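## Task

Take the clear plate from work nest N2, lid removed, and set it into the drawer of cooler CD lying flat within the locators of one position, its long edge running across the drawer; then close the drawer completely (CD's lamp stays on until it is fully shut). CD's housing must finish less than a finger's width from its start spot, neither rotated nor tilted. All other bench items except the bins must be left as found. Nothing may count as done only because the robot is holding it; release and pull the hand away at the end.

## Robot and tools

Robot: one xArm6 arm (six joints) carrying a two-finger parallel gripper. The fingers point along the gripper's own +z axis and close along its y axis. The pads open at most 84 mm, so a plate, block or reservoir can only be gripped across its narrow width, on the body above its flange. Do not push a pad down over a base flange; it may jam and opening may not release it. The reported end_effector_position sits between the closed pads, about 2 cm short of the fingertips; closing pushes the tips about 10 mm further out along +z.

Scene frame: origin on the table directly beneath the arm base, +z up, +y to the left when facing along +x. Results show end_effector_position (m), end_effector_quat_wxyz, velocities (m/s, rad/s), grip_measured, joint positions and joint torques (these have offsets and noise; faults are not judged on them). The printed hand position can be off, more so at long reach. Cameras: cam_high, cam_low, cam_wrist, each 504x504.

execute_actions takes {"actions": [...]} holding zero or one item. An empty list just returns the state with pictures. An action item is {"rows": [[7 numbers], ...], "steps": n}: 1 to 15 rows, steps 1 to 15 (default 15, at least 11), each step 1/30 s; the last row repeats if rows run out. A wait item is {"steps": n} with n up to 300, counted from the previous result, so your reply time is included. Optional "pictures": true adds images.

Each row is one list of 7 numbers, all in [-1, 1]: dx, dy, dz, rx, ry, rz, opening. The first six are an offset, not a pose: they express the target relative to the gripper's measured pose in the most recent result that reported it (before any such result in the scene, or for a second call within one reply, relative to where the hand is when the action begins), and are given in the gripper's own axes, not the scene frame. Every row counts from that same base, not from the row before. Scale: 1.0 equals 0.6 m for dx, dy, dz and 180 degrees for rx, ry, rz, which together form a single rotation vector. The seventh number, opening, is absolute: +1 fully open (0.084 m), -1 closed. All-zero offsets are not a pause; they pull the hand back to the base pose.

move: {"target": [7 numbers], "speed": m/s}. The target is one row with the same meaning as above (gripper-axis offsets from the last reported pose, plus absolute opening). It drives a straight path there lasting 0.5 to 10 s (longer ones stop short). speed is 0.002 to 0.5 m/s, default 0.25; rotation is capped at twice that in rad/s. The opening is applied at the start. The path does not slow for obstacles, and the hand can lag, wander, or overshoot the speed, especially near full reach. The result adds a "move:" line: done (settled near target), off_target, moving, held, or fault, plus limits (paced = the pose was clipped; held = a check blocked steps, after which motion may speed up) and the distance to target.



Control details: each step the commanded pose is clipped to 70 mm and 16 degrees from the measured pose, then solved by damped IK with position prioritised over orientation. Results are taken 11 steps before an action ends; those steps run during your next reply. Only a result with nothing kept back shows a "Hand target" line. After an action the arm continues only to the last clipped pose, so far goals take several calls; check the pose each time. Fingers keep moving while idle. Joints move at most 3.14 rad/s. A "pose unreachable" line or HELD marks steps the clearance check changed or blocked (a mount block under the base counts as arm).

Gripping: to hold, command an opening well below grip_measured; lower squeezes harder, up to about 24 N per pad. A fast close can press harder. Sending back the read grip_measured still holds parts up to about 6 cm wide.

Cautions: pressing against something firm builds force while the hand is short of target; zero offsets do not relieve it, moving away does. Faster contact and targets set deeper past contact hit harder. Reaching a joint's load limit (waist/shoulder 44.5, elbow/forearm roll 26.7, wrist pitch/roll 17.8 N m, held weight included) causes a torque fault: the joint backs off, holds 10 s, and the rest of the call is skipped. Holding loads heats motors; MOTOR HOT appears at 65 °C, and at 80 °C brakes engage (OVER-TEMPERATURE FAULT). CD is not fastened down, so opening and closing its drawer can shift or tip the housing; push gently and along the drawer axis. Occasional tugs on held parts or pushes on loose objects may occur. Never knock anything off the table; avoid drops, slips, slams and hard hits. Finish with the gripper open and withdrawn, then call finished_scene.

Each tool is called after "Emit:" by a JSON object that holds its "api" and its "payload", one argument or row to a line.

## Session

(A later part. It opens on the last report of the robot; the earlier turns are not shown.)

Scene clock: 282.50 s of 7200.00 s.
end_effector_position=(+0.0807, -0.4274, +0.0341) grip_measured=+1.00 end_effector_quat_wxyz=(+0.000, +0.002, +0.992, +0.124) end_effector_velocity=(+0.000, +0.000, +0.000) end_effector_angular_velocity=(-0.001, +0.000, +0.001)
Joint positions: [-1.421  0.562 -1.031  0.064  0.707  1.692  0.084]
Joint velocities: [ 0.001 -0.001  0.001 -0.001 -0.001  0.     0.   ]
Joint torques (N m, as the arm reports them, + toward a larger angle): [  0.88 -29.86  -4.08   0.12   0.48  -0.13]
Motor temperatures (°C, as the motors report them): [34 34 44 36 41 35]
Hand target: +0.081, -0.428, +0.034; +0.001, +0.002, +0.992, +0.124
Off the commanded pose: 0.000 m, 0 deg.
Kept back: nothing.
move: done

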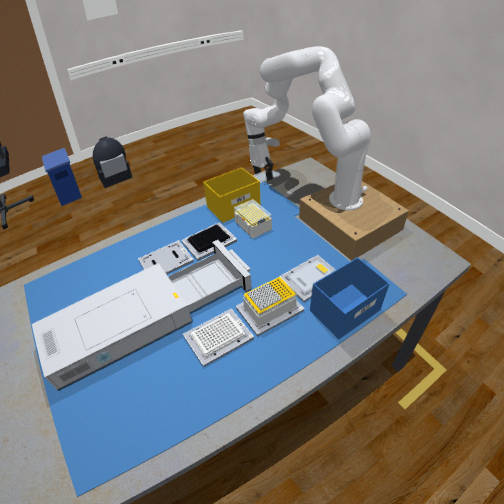

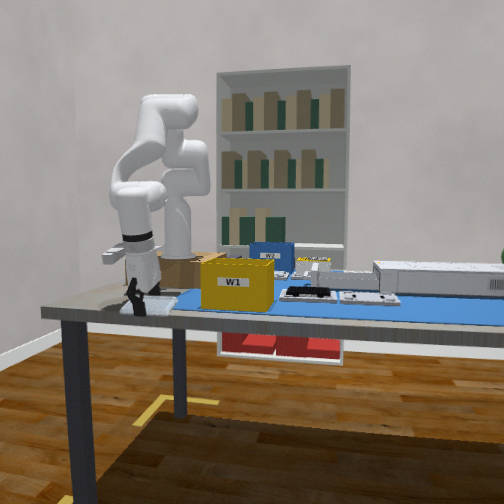

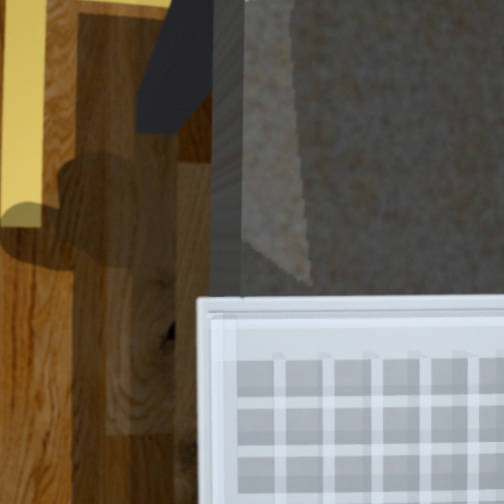

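Emit:
{"api": "move", "payload": {
  "target": [0,0.002,0.006,0,0,0,1],
  "speed": 0.004
}}

Emit:
{"api": "move", "payload": {
  "target": [0,0.002,0.005,0,0,0,1],
  "speed": 0.004
}}

Scene clock: 284.03 s of 7200.00 s.
end_effector_position=(+0.0808, -0.4268, +0.0327) grip_measured=+1.00 end_effector_quat_wxyz=(+0.001, +0.002, +0.992, +0.122) end_effector_velocity=(+0.001, +0.000, +0.000) end_effector_angular_velocity=(-0.002, +0.000, +0.003)
Joint positions: [-1.421  0.563 -1.025  0.065  0.697  1.691  0.084]
Joint velocities: [ 0.002 -0.002  0.004 -0.001 -0.004 -0.001  0.   ]
Joint torques (N m, as the arm reports them, + toward a larger angle): [  3.21 -10.11  -1.46  -0.13  -0.75   0.02]
Motor temperatures (°C, as the motors report them): [34 34 43 36 41 35]
Hand target: +0.081, -0.425, +0.031; +0.000, +0.002, +0.992, +0.124
Off the commanded pose: 0.002 m, 0 deg.
Kept back: nothing.
move: done

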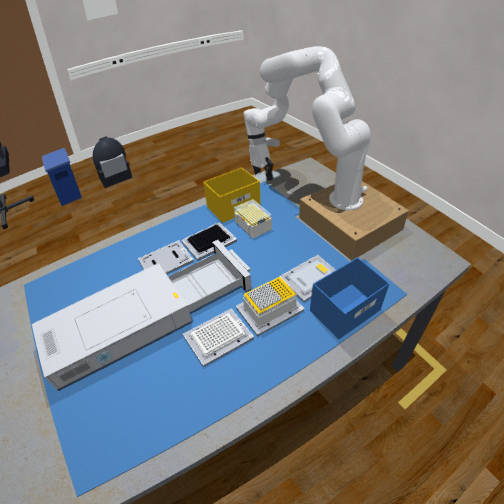

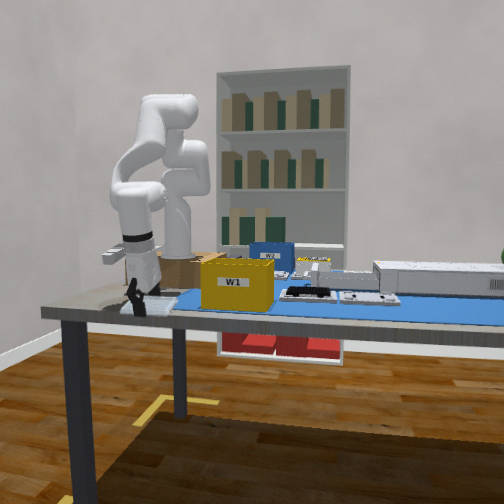

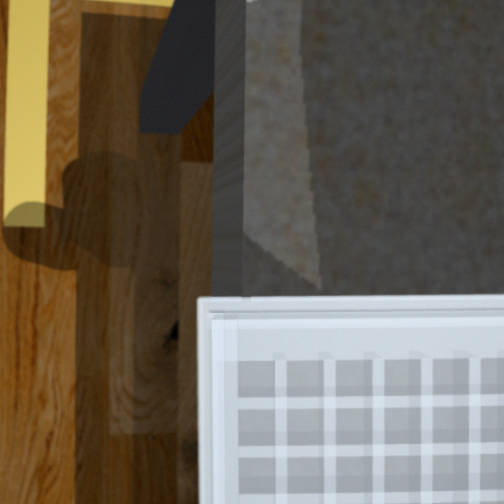

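Scene clock: 285.07 s of 7200.00 s.
end_effector_position=(+0.0810, -0.4268, +0.0324) grip_measured=+1.00 end_effector_quat_wxyz=(+0.001, +0.002, +0.993, +0.120) end_effector_velocity=(-0.000, +0.001, -0.001) end_effector_angular_velocity=(+0.001, +0.000, +0.000)
Joint positions: [-1.42   0.561 -1.019  0.066  0.687  1.691  0.084]
Joint velocities: [-0.     0.001  0.001 -0.    -0.001 -0.     0.   ]
Joint torques (N m, as the arm reports them, + toward a larger angle): [ 5.05 -8.56 -0.48  0.48 -0.96 -0.45]
Motor temperatures (°C, as the motors report them): [34 34 43 36 41 35]
Hand target: +0.081, -0.425, +0.030; +0.001, +0.002, +0.992, +0.122
Off the commanded pose: 0.003 m, 0 deg.
Kept back: nothing.
move: done

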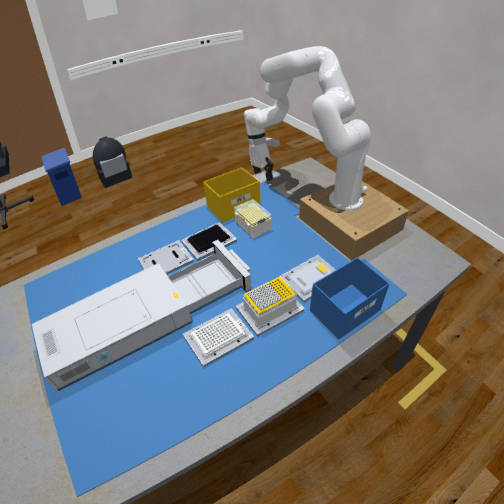

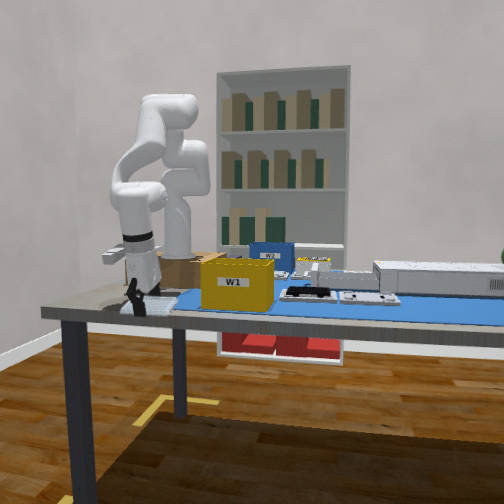

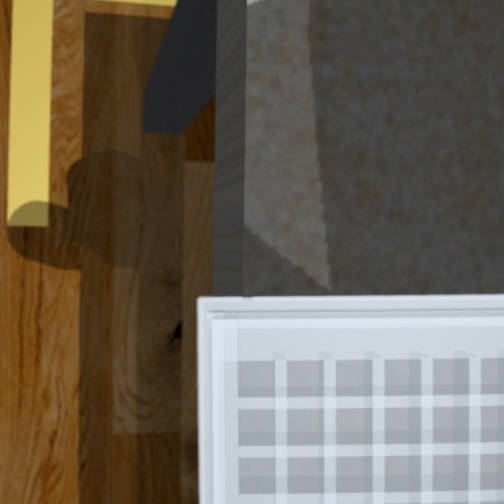

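Emit:
{"api": "move", "payload": {
  "target": [0,0.005,0.009,0,0,0,1],
  "speed": 0.004
}}

Scene clock: 288.07 s of 7200.00 s.
end_effector_position=(+0.0814, -0.4260, +0.0319) grip_measured=+1.00 end_effector_quat_wxyz=(+0.002, +0.002, +0.993, +0.115) end_effector_velocity=(+0.000, -0.000, +0.000) end_effector_angular_velocity=(-0.001, -0.000, -0.002)
Joint positions: [-1.419  0.556 -1.006  0.068  0.67   1.691  0.084]
Joint velocities: [ 0.     0.    -0.001  0.001  0.     0.001  0.   ]
Joint torques (N m, as the arm reports them, + toward a larger angle): [ 9.31 -5.92  1.16  1.71  0.2  -0.83]
Motor temperatures (°C, as the motors report them): [34 34 43 36 41 35]
Hand target: +0.081, -0.423, +0.028; +0.001, +0.002, +0.993, +0.120
Off the commanded pose: 0.005 m, 1 deg.
Kept back: nothing.
move: off_target

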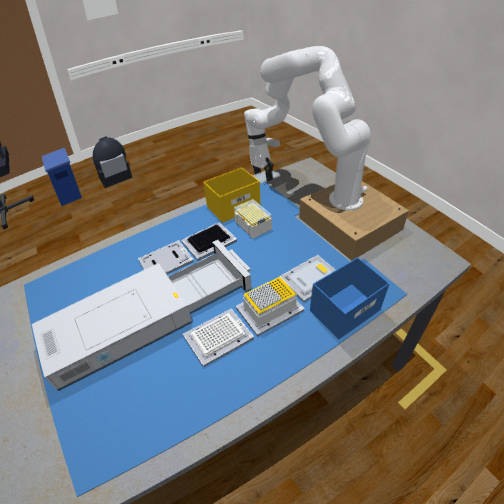

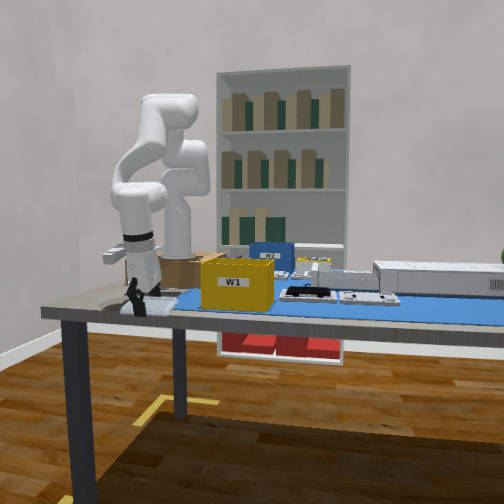

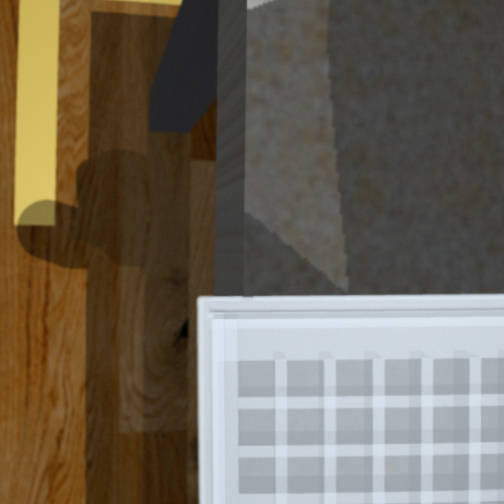

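Emit:
{"api": "move", "payload": {
  "target": [-0.012,0.005,0.008,-0.004,0,0,1],
  "speed": 0.005
}}

Scene clock: 291.53 s of 7200.00 s.
end_effector_position=(+0.0895, -0.4265, +0.0318) grip_measured=+1.00 end_effector_quat_wxyz=(+0.003, +0.002, +0.993, +0.116) end_effector_velocity=(+0.001, -0.000, +0.000) end_effector_angular_velocity=(-0.000, -0.001, -0.002)
Joint positions: [-1.403  0.561 -1.015  0.076  0.675  1.699  0.084]
Joint velocities: [ 0.001 -0.    -0.001  0.002  0.     0.001  0.   ]
Joint torques (N m, as the arm reports them, + toward a larger angle): [10.83 -6.32  2.29  1.66  1.25 -0.84]
Motor temperatures (°C, as the motors report them): [34 33 43 36 41 35]
Hand target: +0.089, -0.422, +0.028; +0.002, +0.002, +0.993, +0.121
Off the commanded pose: 0.006 m, 1 deg.
Kept back: nothing.
move: off_target

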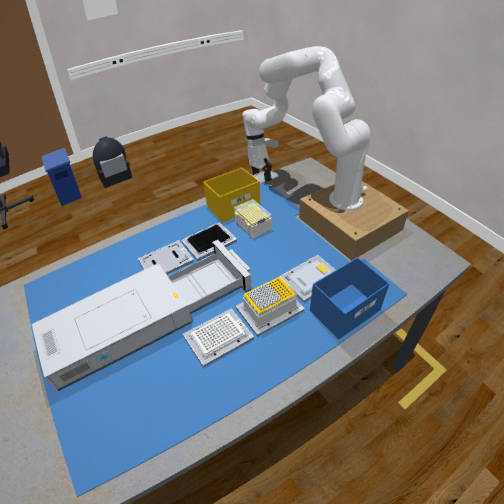

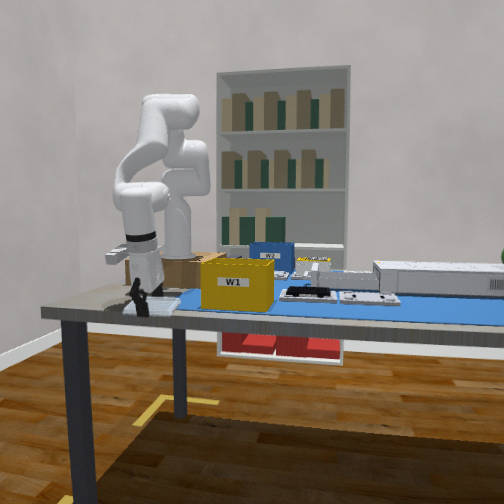

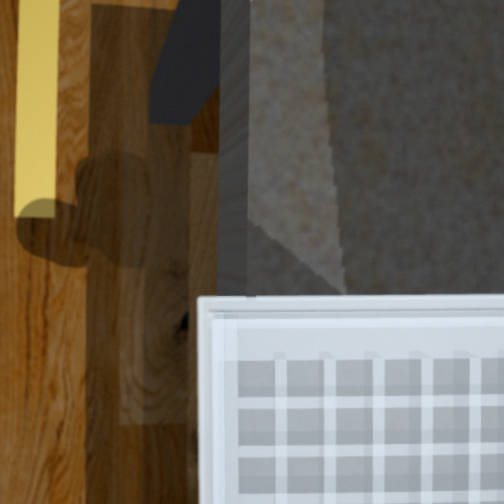

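Emit:
{"api": "move", "payload": {
  "target": [0,0.004,0.007,-0.004,0.014,0,1],
  "speed": 0.012
}}

Emit:
{"api": "move", "payload": {
  "target": [0,0.004,0.007,-0.004,-0.024,0,1],
  "speed": 0.012
}}

Scene clock: 295.27 s of 7200.00 s.
end_effector_position=(+0.0904, -0.4268, +0.0320) grip_measured=+1.00 end_effector_quat_wxyz=(-0.018, -0.001, +0.993, +0.117) end_effector_velocity=(-0.000, -0.000, +0.000) end_effector_angular_velocity=(-0.001, +0.001, -0.000)
Joint positions: [-1.388  0.567 -1.028  0.016  0.691  1.76   0.084]
Joint velocities: [-0.    -0.001 -0.    -0.002  0.     0.001  0.   ]
Joint torques (N m, as the arm reports them, + toward a larger angle): [-1.74 -6.47  1.59 -0.79  0.18 -0.37]
Motor temperatures (°C, as the motors report them): [34 33 42 36 41 35]
Hand target: +0.089, -0.423, +0.028; -0.019, -0.001, +0.992, +0.122
Off the commanded pose: 0.005 m, 1 deg.
Kept back: nothing.
move: off_target

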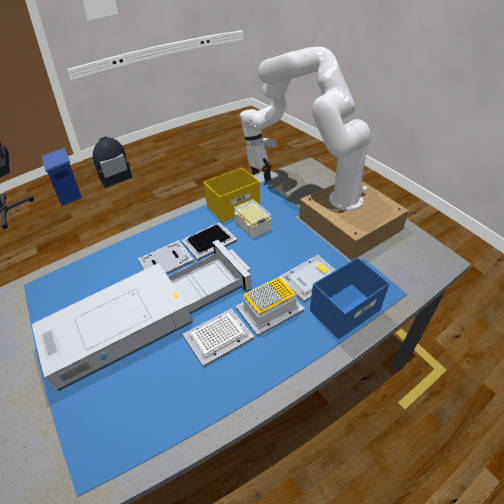

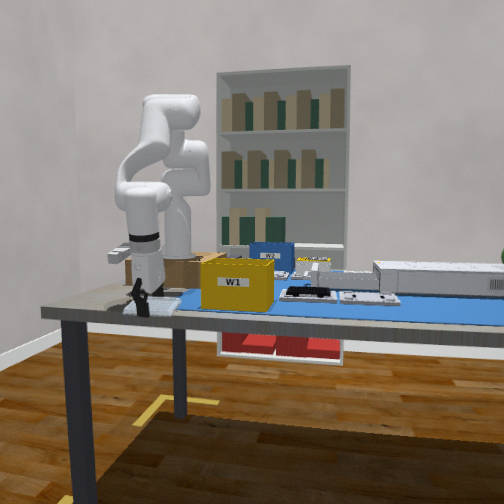

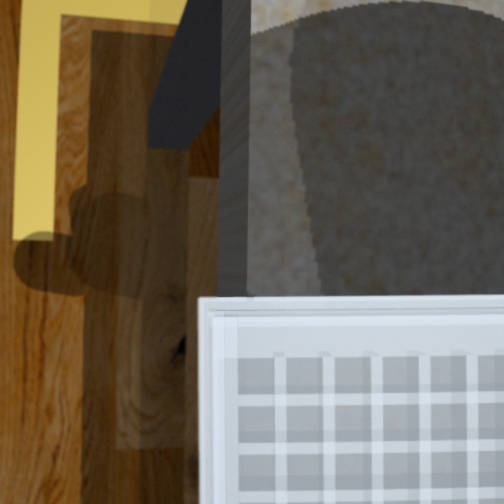

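Scene clock: 298.67 s of 7200.00 s.
end_effector_position=(+0.0907, -0.4270, +0.0319) grip_measured=+1.00 end_effector_quat_wxyz=(+0.020, +0.004, +0.993, +0.119) end_effector_velocity=(+0.000, +0.001, -0.001) end_effector_angular_velocity=(+0.002, -0.000, +0.001)
Joint positions: [-1.413  0.563 -1.02   0.129  0.68   1.648  0.084]
Joint velocities: [ 0.001  0.002  0.     0.001 -0.    -0.001  0.   ]
Joint torques (N m, as the arm reports them, + toward a larger angle): [11.01 -6.52  0.98  1.19  1.17 -1.11]
Motor temperatures (°C, as the motors report them): [34 33 42 36 41 35]
Hand target: +0.090, -0.424, +0.028; +0.020, +0.004, +0.992, +0.123
Off the commanded pose: 0.005 m, 1 deg.
Kept back: nothing.
move: off_target

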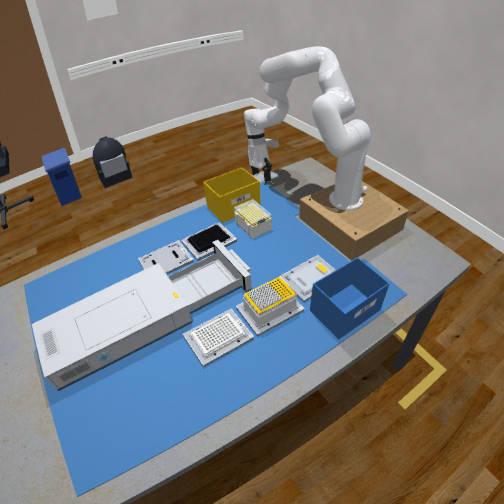

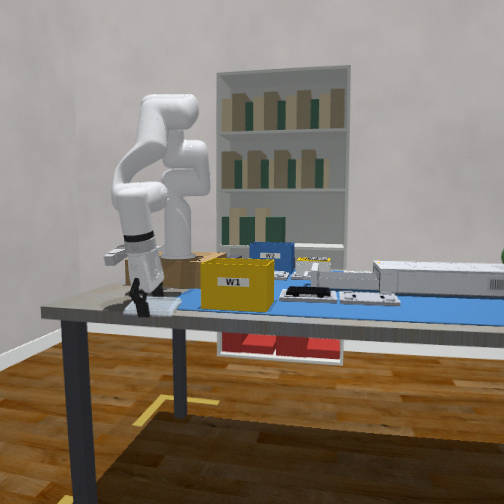

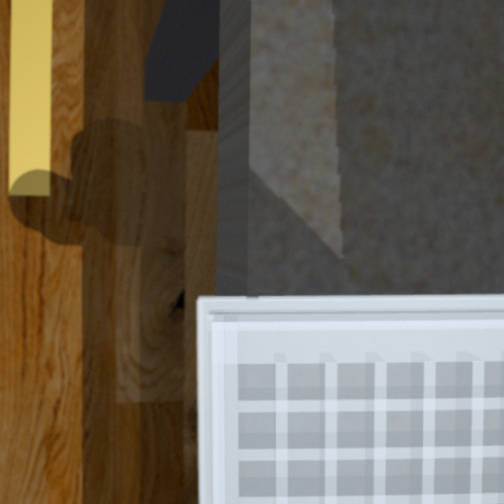

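Emit:
{"api": "move", "payload": {
  "target": [0,0,-0.02,0,0.0125,0,1],
  "speed": 0.03
}}

Emit:
{"api": "move", "payload": {
  "target": [0,0.03,-0.15,0.0755,0,0,1],
  "speed": 0.12
}}

Scene clock: 302.40 s of 7200.00 s.
end_effector_position=(+0.0902, -0.4293, +0.0432) grip_measured=+1.00 end_effector_quat_wxyz=(+0.001, +0.001, +0.993, +0.120) end_effector_velocity=(+0.001, -0.003, +0.002) end_effector_angular_velocity=(-0.008, -0.002, +0.003)
Joint positions: [-1.402  0.541 -1.03   0.068  0.717  1.707  0.084]
Joint velocities: [ 0.001 -0.003 -0.004 -0.    -0.001 -0.002  0.   ]
Joint torques (N m, as the arm reports them, + toward a larger angle): [  0.45 -39.04  -8.38  -0.29  -1.44  -0.09]
Motor temperatures (°C, as the motors report them): [34 33 42 36 41 35]
Hand target: +0.090, -0.430, +0.044; +0.001, +0.001, +0.993, +0.119
Off the commanded pose: 0.001 m, 0 deg.
Kept back: nothing.
move: done

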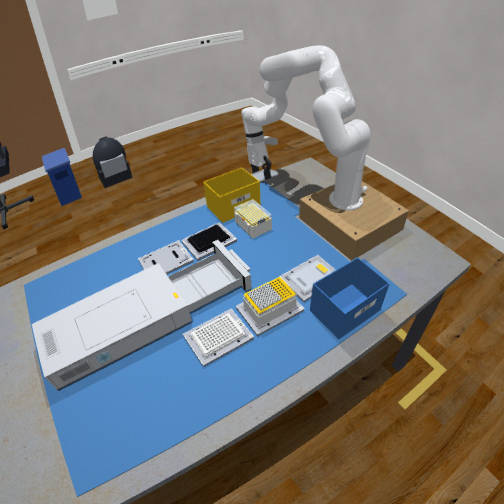

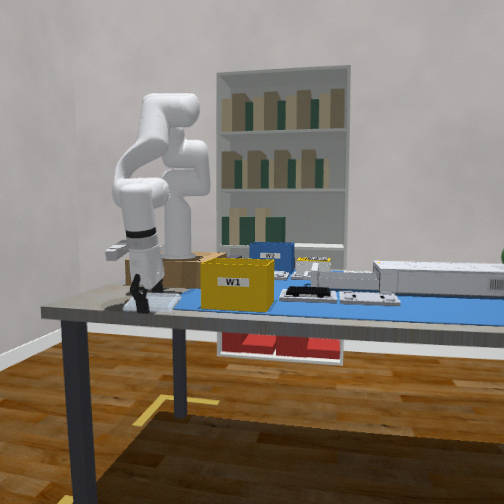

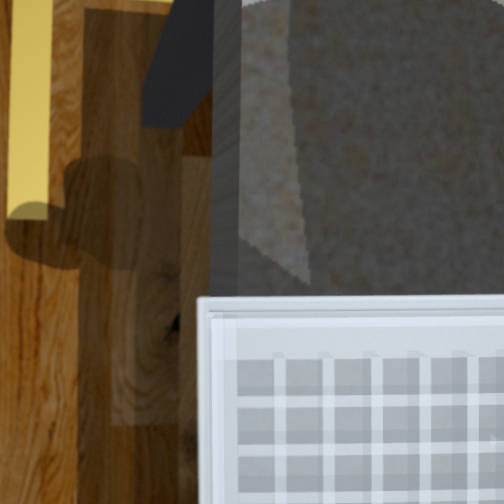

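Scene clock: 303.77 s of 7200.00 s.
end_effector_position=(+0.0899, -0.4329, +0.1346) grip_measured=+1.00 end_effector_quat_wxyz=(+0.001, +0.001, +1.000, +0.002) end_effector_velocity=(-0.000, +0.000, +0.000) end_effector_angular_velocity=(-0.002, +0.001, +0.001)
Joint positions: [-1.387  0.191 -0.794  0.002  0.598  1.777  0.084]
Joint velocities: [-0.    -0.002  0.002 -0.002 -0.001  0.001  0.   ]
Joint torques (N m, as the arm reports them, + toward a larger angle): [  0.96 -32.37 -10.53  -0.47  -1.57   0.12]
Motor temperatures (°C, as the motors report them): [34 33 42 36 41 35]
Hand target: +0.090, -0.433, +0.135; +0.001, +0.001, +1.000, +0.001
Off the commanded pose: 0.000 m, 0 deg.
Kept back: nothing.
move: done

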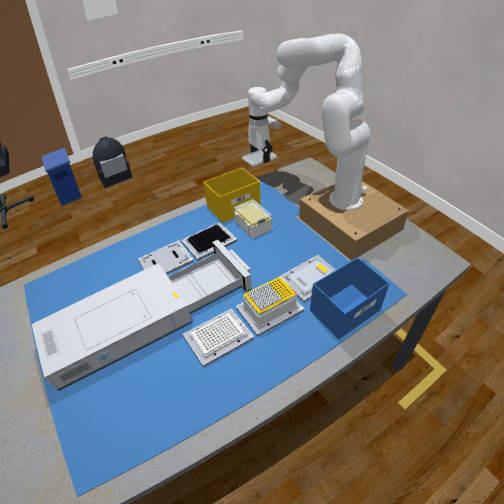

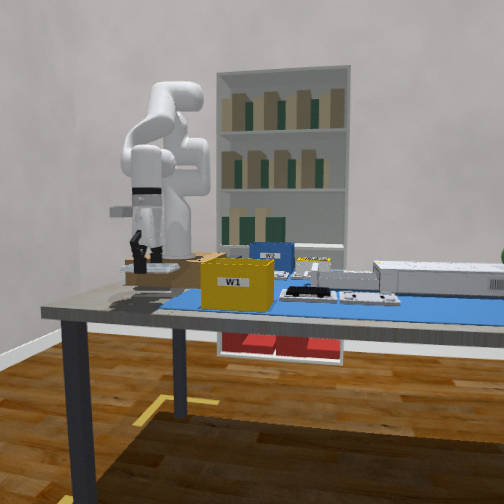

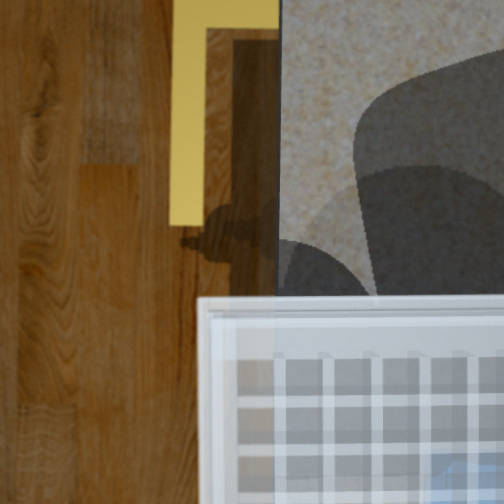

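Emit:
{"api": "move", "payload": {
  "target": [0.3,0.2,-0.1,0,0,0,1],
  "speed": 0.15
}}

Scene clock: 306.23 s of 7200.00 s.
end_effector_position=(-0.0905, -0.3138, +0.1950) grip_measured=+1.00 end_effector_quat_wxyz=(+0.001, +0.001, +1.000, +0.002) end_effector_velocity=(-0.001, +0.000, +0.001) end_effector_angular_velocity=(-0.001, +0.001, +0.005)
Joint positions: [-1.875 -0.334 -0.422  0.004  0.752  1.287  0.084]
Joint velocities: [-0.002 -0.003  0.001 -0.001  0.002 -0.006  0.   ]
Joint torques (N m, as the arm reports them, + toward a larger angle): [  0.75 -18.48 -11.4   -0.02  -1.65  -0.01]
Motor temperatures (°C, as the motors report them): [34 33 42 36 41 35]
Hand target: -0.091, -0.314, +0.195; +0.001, +0.001, +1.000, +0.001
Off the commanded pose: 0.001 m, 0 deg.
Kept back: nothing.
move: done

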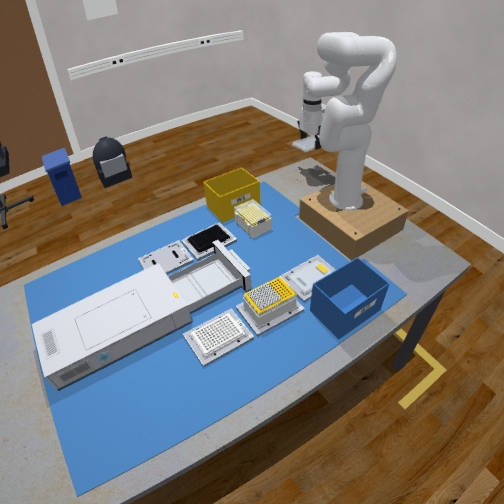

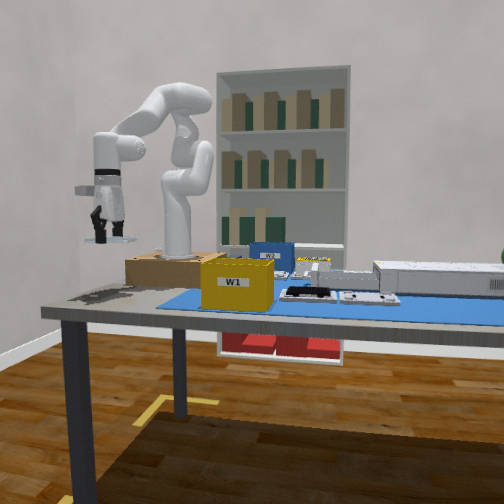

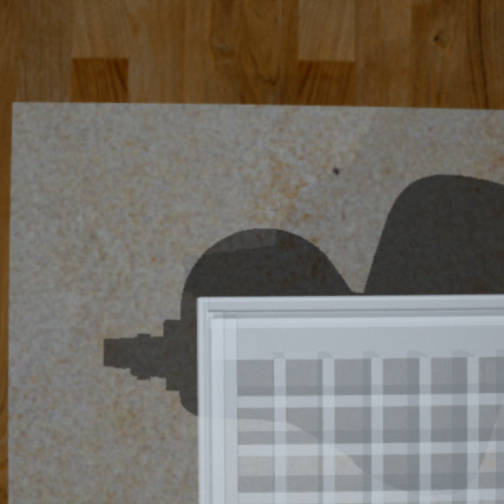

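Emit:
{"api": "move", "payload": {
  "target": [0,0,0,0,0,-0.5,1],
  "speed": 0.4
}}

Emit:
{"api": "move", "payload": {
  "target": [-0.11,0.183,0.1,0,0,0,1],
  "speed": 0.12
}}

Scene clock: 310.93 s of 7200.00 s.
end_effector_position=(-0.0905, -0.3138, +0.1950) grip_measured=+1.00 end_effector_quat_wxyz=(-0.002, +0.706, -0.708, -0.000) end_effector_velocity=(+0.000, -0.000, -0.000) end_effector_angular_velocity=(-0.000, -0.002, +0.003)
Joint positions: [-1.875 -0.334 -0.422  0.004  0.752 -0.283  0.084]
Joint velocities: [-0.     0.    -0.     0.003  0.    -0.006  0.   ]
Joint torques (N m, as the arm reports them, + toward a larger angle): [  1.   -18.66 -11.01  -0.25  -1.59   0.21]
Motor temperatures (°C, as the motors report them): [34 33 43 36 41 35]
Hand target: -0.090, -0.314, +0.195; -0.002, +0.706, -0.708, -0.000
Off the commanded pose: 0.000 m, 0 deg.
Kept back: nothing.
move: done

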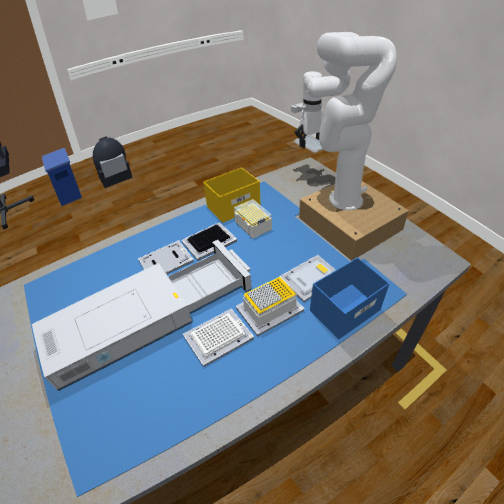

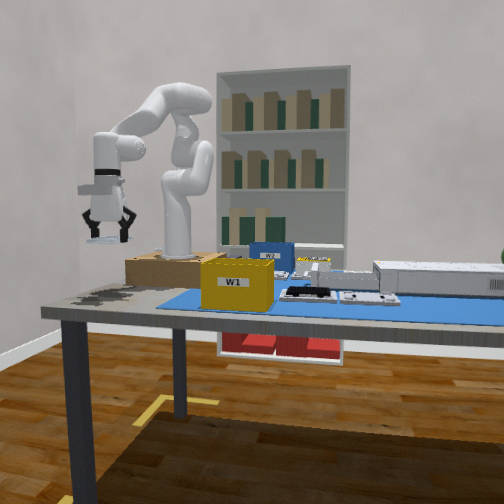

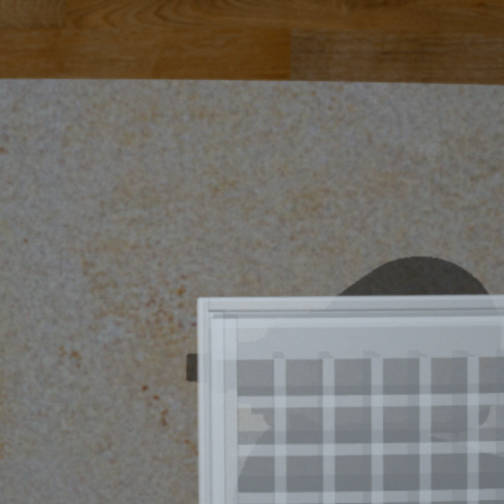

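Scene clock: 312.50 s of 7200.00 s.
end_effector_position=(-0.2010, -0.2481, +0.1354) grip_measured=+1.00 end_effector_quat_wxyz=(-0.001, +0.706, -0.708, -0.001) end_effector_velocity=(-0.000, +0.001, -0.001) end_effector_angular_velocity=(+0.001, -0.002, +0.002)
Joint positions: [-2.275 -0.169 -0.349  0.006  0.514 -0.686  0.084]
Joint velocities: [-0.002  0.004  0.001  0.001 -0.002 -0.005  0.   ]
Joint torques (N m, as the arm reports them, + toward a larger angle): [  1.51 -19.65  -9.71   0.07  -1.49  -0.13]
Motor temperatures (°C, as the motors report them): [34 33 43 36 41 35]
Hand target: -0.201, -0.248, +0.135; -0.001, +0.706, -0.708, -0.001
Off the commanded pose: 0.001 m, 0 deg.
Kept back: nothing.
move: done

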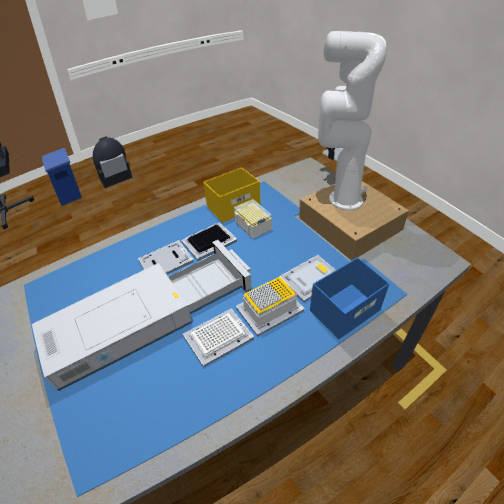

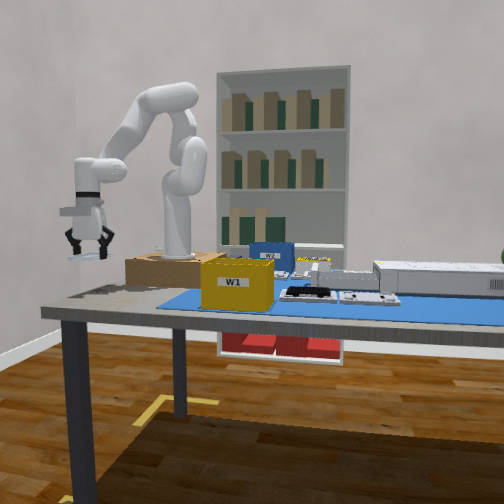

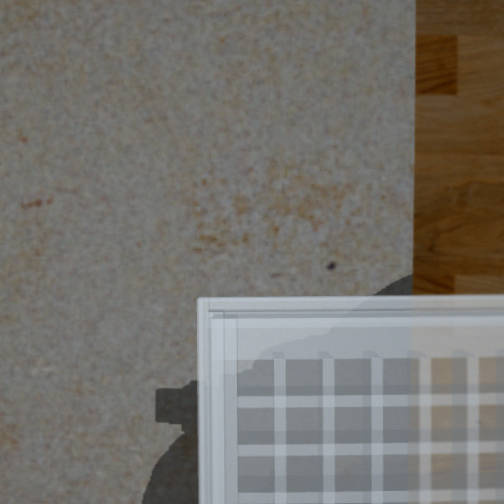

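Emit:
{"api": "move", "payload": {
  "target": [0,0.003,0.125,0.0833,0,0,1],
  "speed": 0.1
}}

Scene clock: 314.70 s of 7200.00 s.
end_effector_position=(-0.2031, -0.2480, +0.0605) grip_measured=+1.00 end_effector_quat_wxyz=(-0.093, +0.700, -0.702, +0.091) end_effector_velocity=(+0.000, +0.000, -0.001) end_effector_angular_velocity=(-0.000, -0.004, -0.002)
Joint positions: [-2.35   0.218 -0.534  0.389  0.526 -1.113  0.084]
Joint velocities: [-0.001  0.004 -0.002  0.006  0.001 -0.004  0.   ]
Joint torques (N m, as the arm reports them, + toward a larger angle): [  1.37 -26.85  -7.14  -0.11  -1.31  -0.26]
Motor temperatures (°C, as the motors report them): [34 33 43 36 41 35]
Hand target: -0.203, -0.248, +0.060; -0.093, +0.700, -0.702, +0.091
Off the commanded pose: 0.000 m, 0 deg.
Kept back: nothing.
move: done

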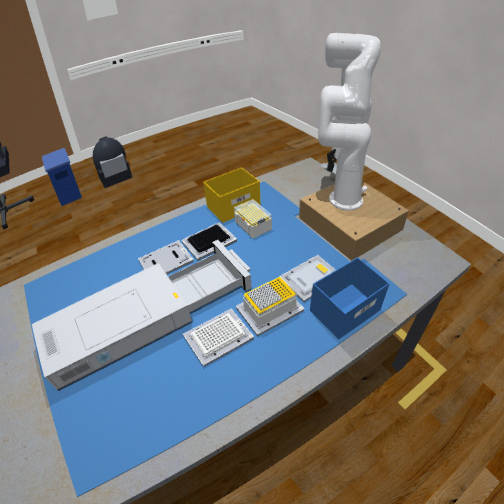

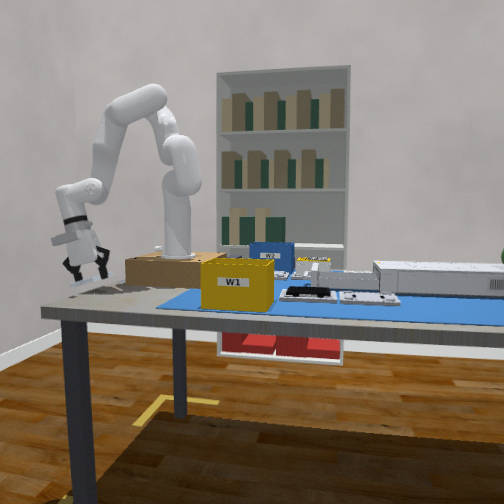

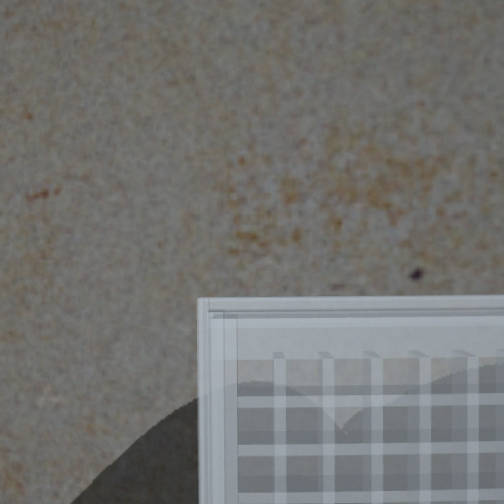

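Emit:
{"api": "move", "payload": {
  "target": [0,0.0095,0.0354,0,0,0,1],
  "speed": 0.02
}}

Emit:
{"api": "move", "payload": {
  "target": [0,0.002,0.009,0,0,0,1],
  "speed": 0.005
}}

Scene clock: 316.50 s of 7200.00 s.
end_effector_position=(-0.2031, -0.2479, +0.0385) grip_measured=+1.00 end_effector_quat_wxyz=(-0.093, +0.700, -0.702, +0.091) end_effector_velocity=(-0.001, -0.001, +0.000) end_effector_angular_velocity=(-0.002, +0.003, -0.002)
Joint positions: [-2.338  0.301 -0.551  0.444  0.464 -1.163  0.084]
Joint velocities: [ 0.     0.001 -0.002  0.002 -0.002  0.     0.   ]
Joint torques (N m, as the arm reports them, + toward a larger angle): [  0.14 -28.2   -6.43   0.11  -1.23   0.15]
Motor temperatures (°C, as the motors report them): [34 33 43 36 41 35]
Hand target: -0.203, -0.248, +0.038; -0.093, +0.700, -0.702, +0.091
Off the commanded pose: 0.000 m, 0 deg.
Kept back: nothing.
move: done

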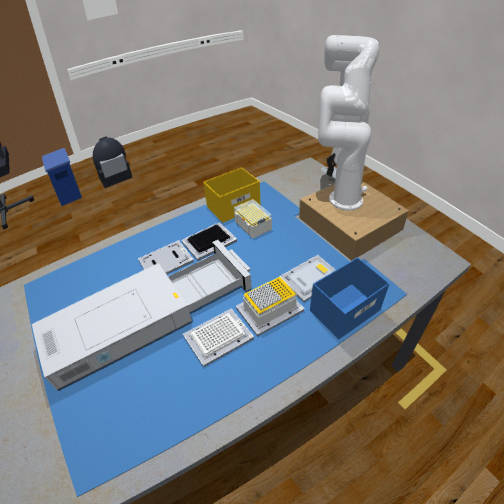

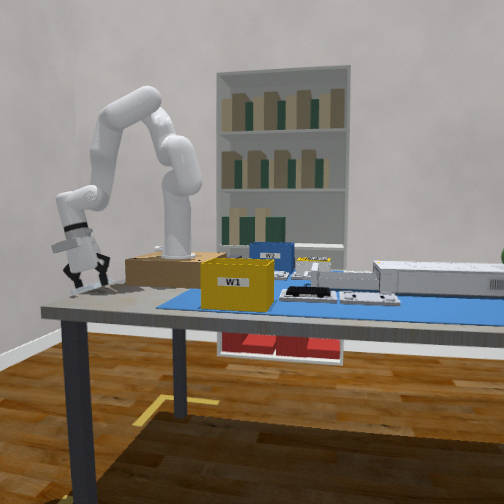

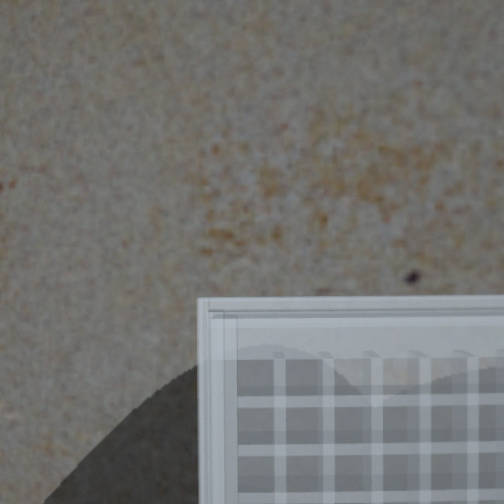

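Scene clock: 317.83 s of 7200.00 s.
end_effector_position=(-0.2031, -0.2480, +0.0331) grip_measured=+1.00 end_effector_quat_wxyz=(-0.093, +0.700, -0.702, +0.091) end_effector_velocity=(+0.000, +0.000, -0.001) end_effector_angular_velocity=(+0.001, -0.001, -0.001)
Joint positions: [-2.334  0.322 -0.556  0.46   0.45  -1.177  0.084]
Joint velocities: [-0.     0.002  0.     0.001 -0.001 -0.001  0.   ]
Joint torques (N m, as the arm reports them, + toward a larger angle): [  1.47 -26.27  -5.93  -0.34  -1.14  -0.46]
Motor temperatures (°C, as the motors report them): [34 33 43 36 41 35]
Hand target: -0.203, -0.248, +0.033; -0.093, +0.700, -0.702, +0.091
Off the commanded pose: 0.000 m, 0 deg.
Kept back: nothing.
move: done

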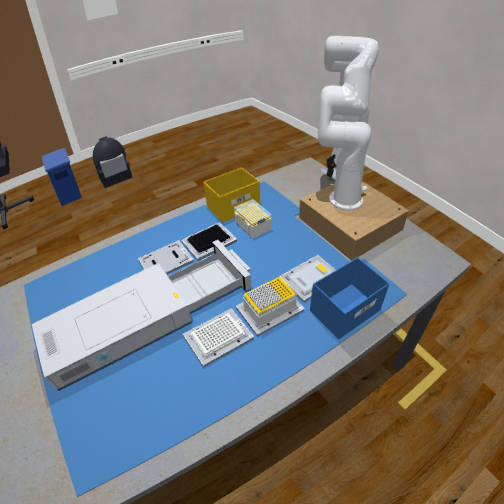

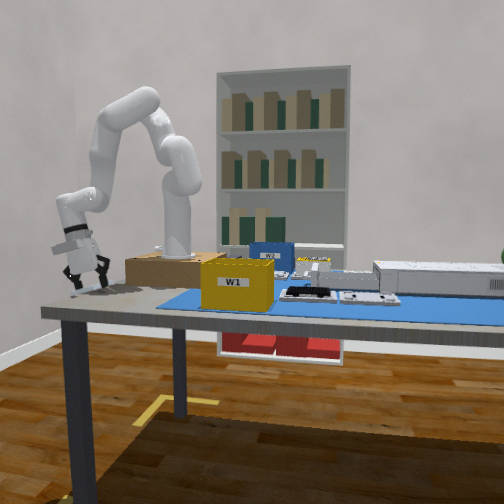

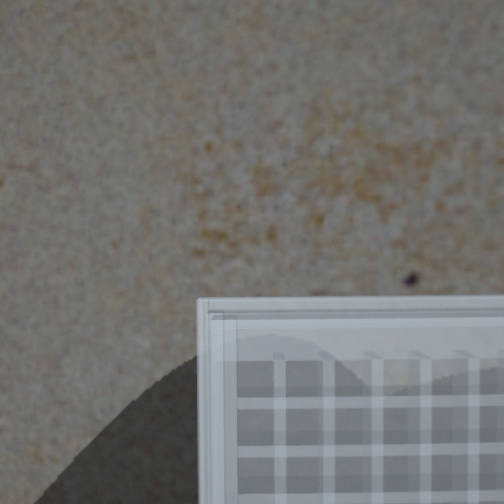

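Emit:
{"api": "zoom_image", "payload": {
  "camera": "cam_low",
  "region": [40, 230, 140, 330]
}}

Emit:
{"api": "move", "payload": {
  "target": [0,0,0.005,0,0,0,1],
  "speed": 0.004
}}

Region (40, 230, 140, 330) of cam_low's 504x504 image, scaled by 5.040, with more detail than that image has.

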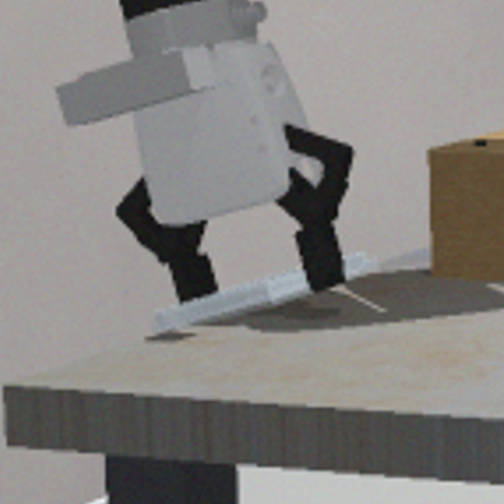

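Scene clock: 319.03 s of 7200.00 s.
end_effector_position=(-0.2032, -0.2488, +0.0312) grip_measured=+1.00 end_effector_quat_wxyz=(-0.091, +0.700, -0.702, +0.091) end_effector_velocity=(+0.001, -0.000, -0.001) end_effector_angular_velocity=(+0.001, -0.001, +0.002)
Joint positions: [-2.331  0.329 -0.558  0.47   0.441 -1.184  0.084]
Joint velocities: [ 0.002  0.003 -0.     0.001 -0.002 -0.002  0.   ]
Joint torques (N m, as the arm reports them, + toward a larger angle): [ 5.11 -6.49 -3.87 -0.45 -1.44 -0.56]
Motor temperatures (°C, as the motors report them): [34 33 43 36 41 35]
Hand target: -0.202, -0.248, +0.030; -0.093, +0.700, -0.702, +0.091
Off the commanded pose: 0.002 m, 0 deg.
Kept back: nothing.
move: done

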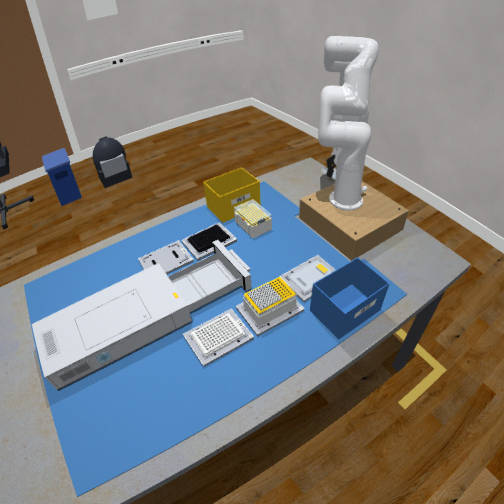

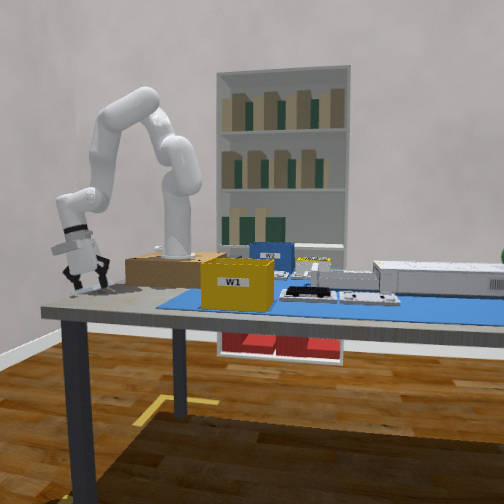

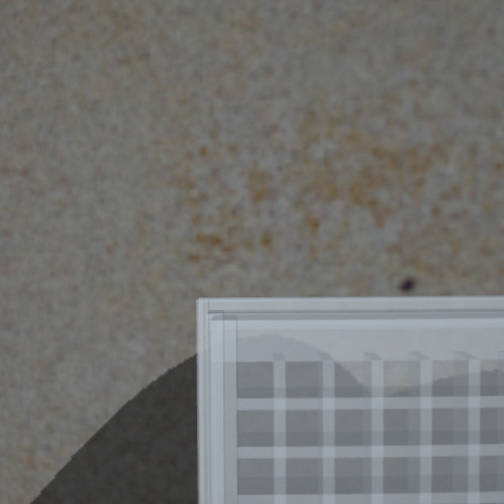

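Emit:
{"api": "move", "payload": {
  "target": [0,-0.002,0.008,0,0,0,1],
  "speed": 0.004
}}

Scene clock: 320.87 s of 7200.00 s.
end_effector_position=(-0.2016, -0.2493, +0.0275) grip_measured=+1.00 end_effector_quat_wxyz=(-0.090, +0.700, -0.702, +0.091) end_effector_velocity=(+0.000, +0.000, -0.000) end_effector_angular_velocity=(+0.000, -0.001, -0.001)
Joint positions: [-2.323  0.341 -0.558  0.489  0.427 -1.196  0.084]
Joint velocities: [ 0.     0.     0.001  0.002 -0.    -0.     0.   ]
Joint torques (N m, as the arm reports them, + toward a larger angle): [ 6.43 -1.92 -1.98  0.97  0.    0.31]
Motor temperatures (°C, as the motors report them): [34 33 43 36 41 35]
Hand target: -0.201, -0.249, +0.027; -0.091, +0.700, -0.702, +0.091
Off the commanded pose: 0.001 m, 0 deg.
Kept back: nothing.
move: done

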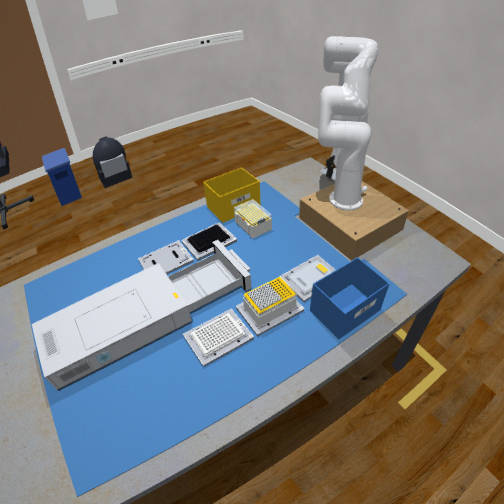

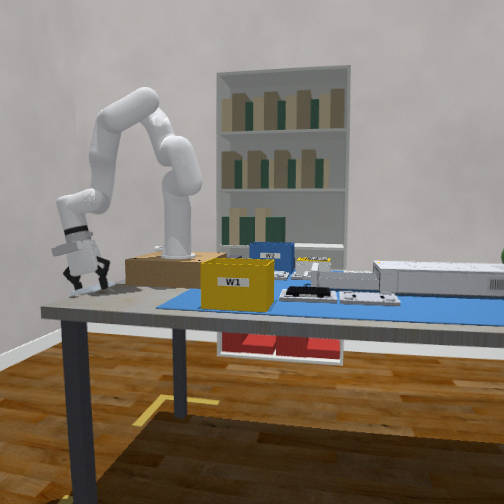

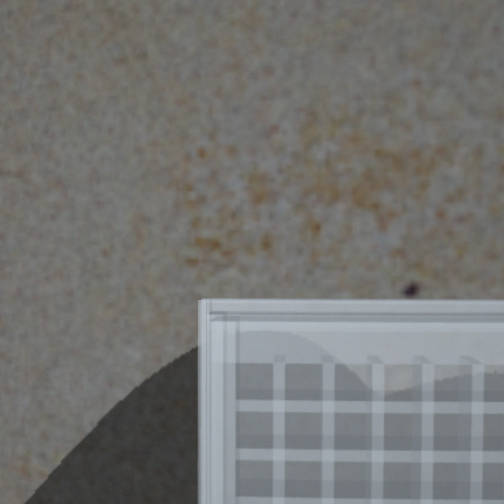

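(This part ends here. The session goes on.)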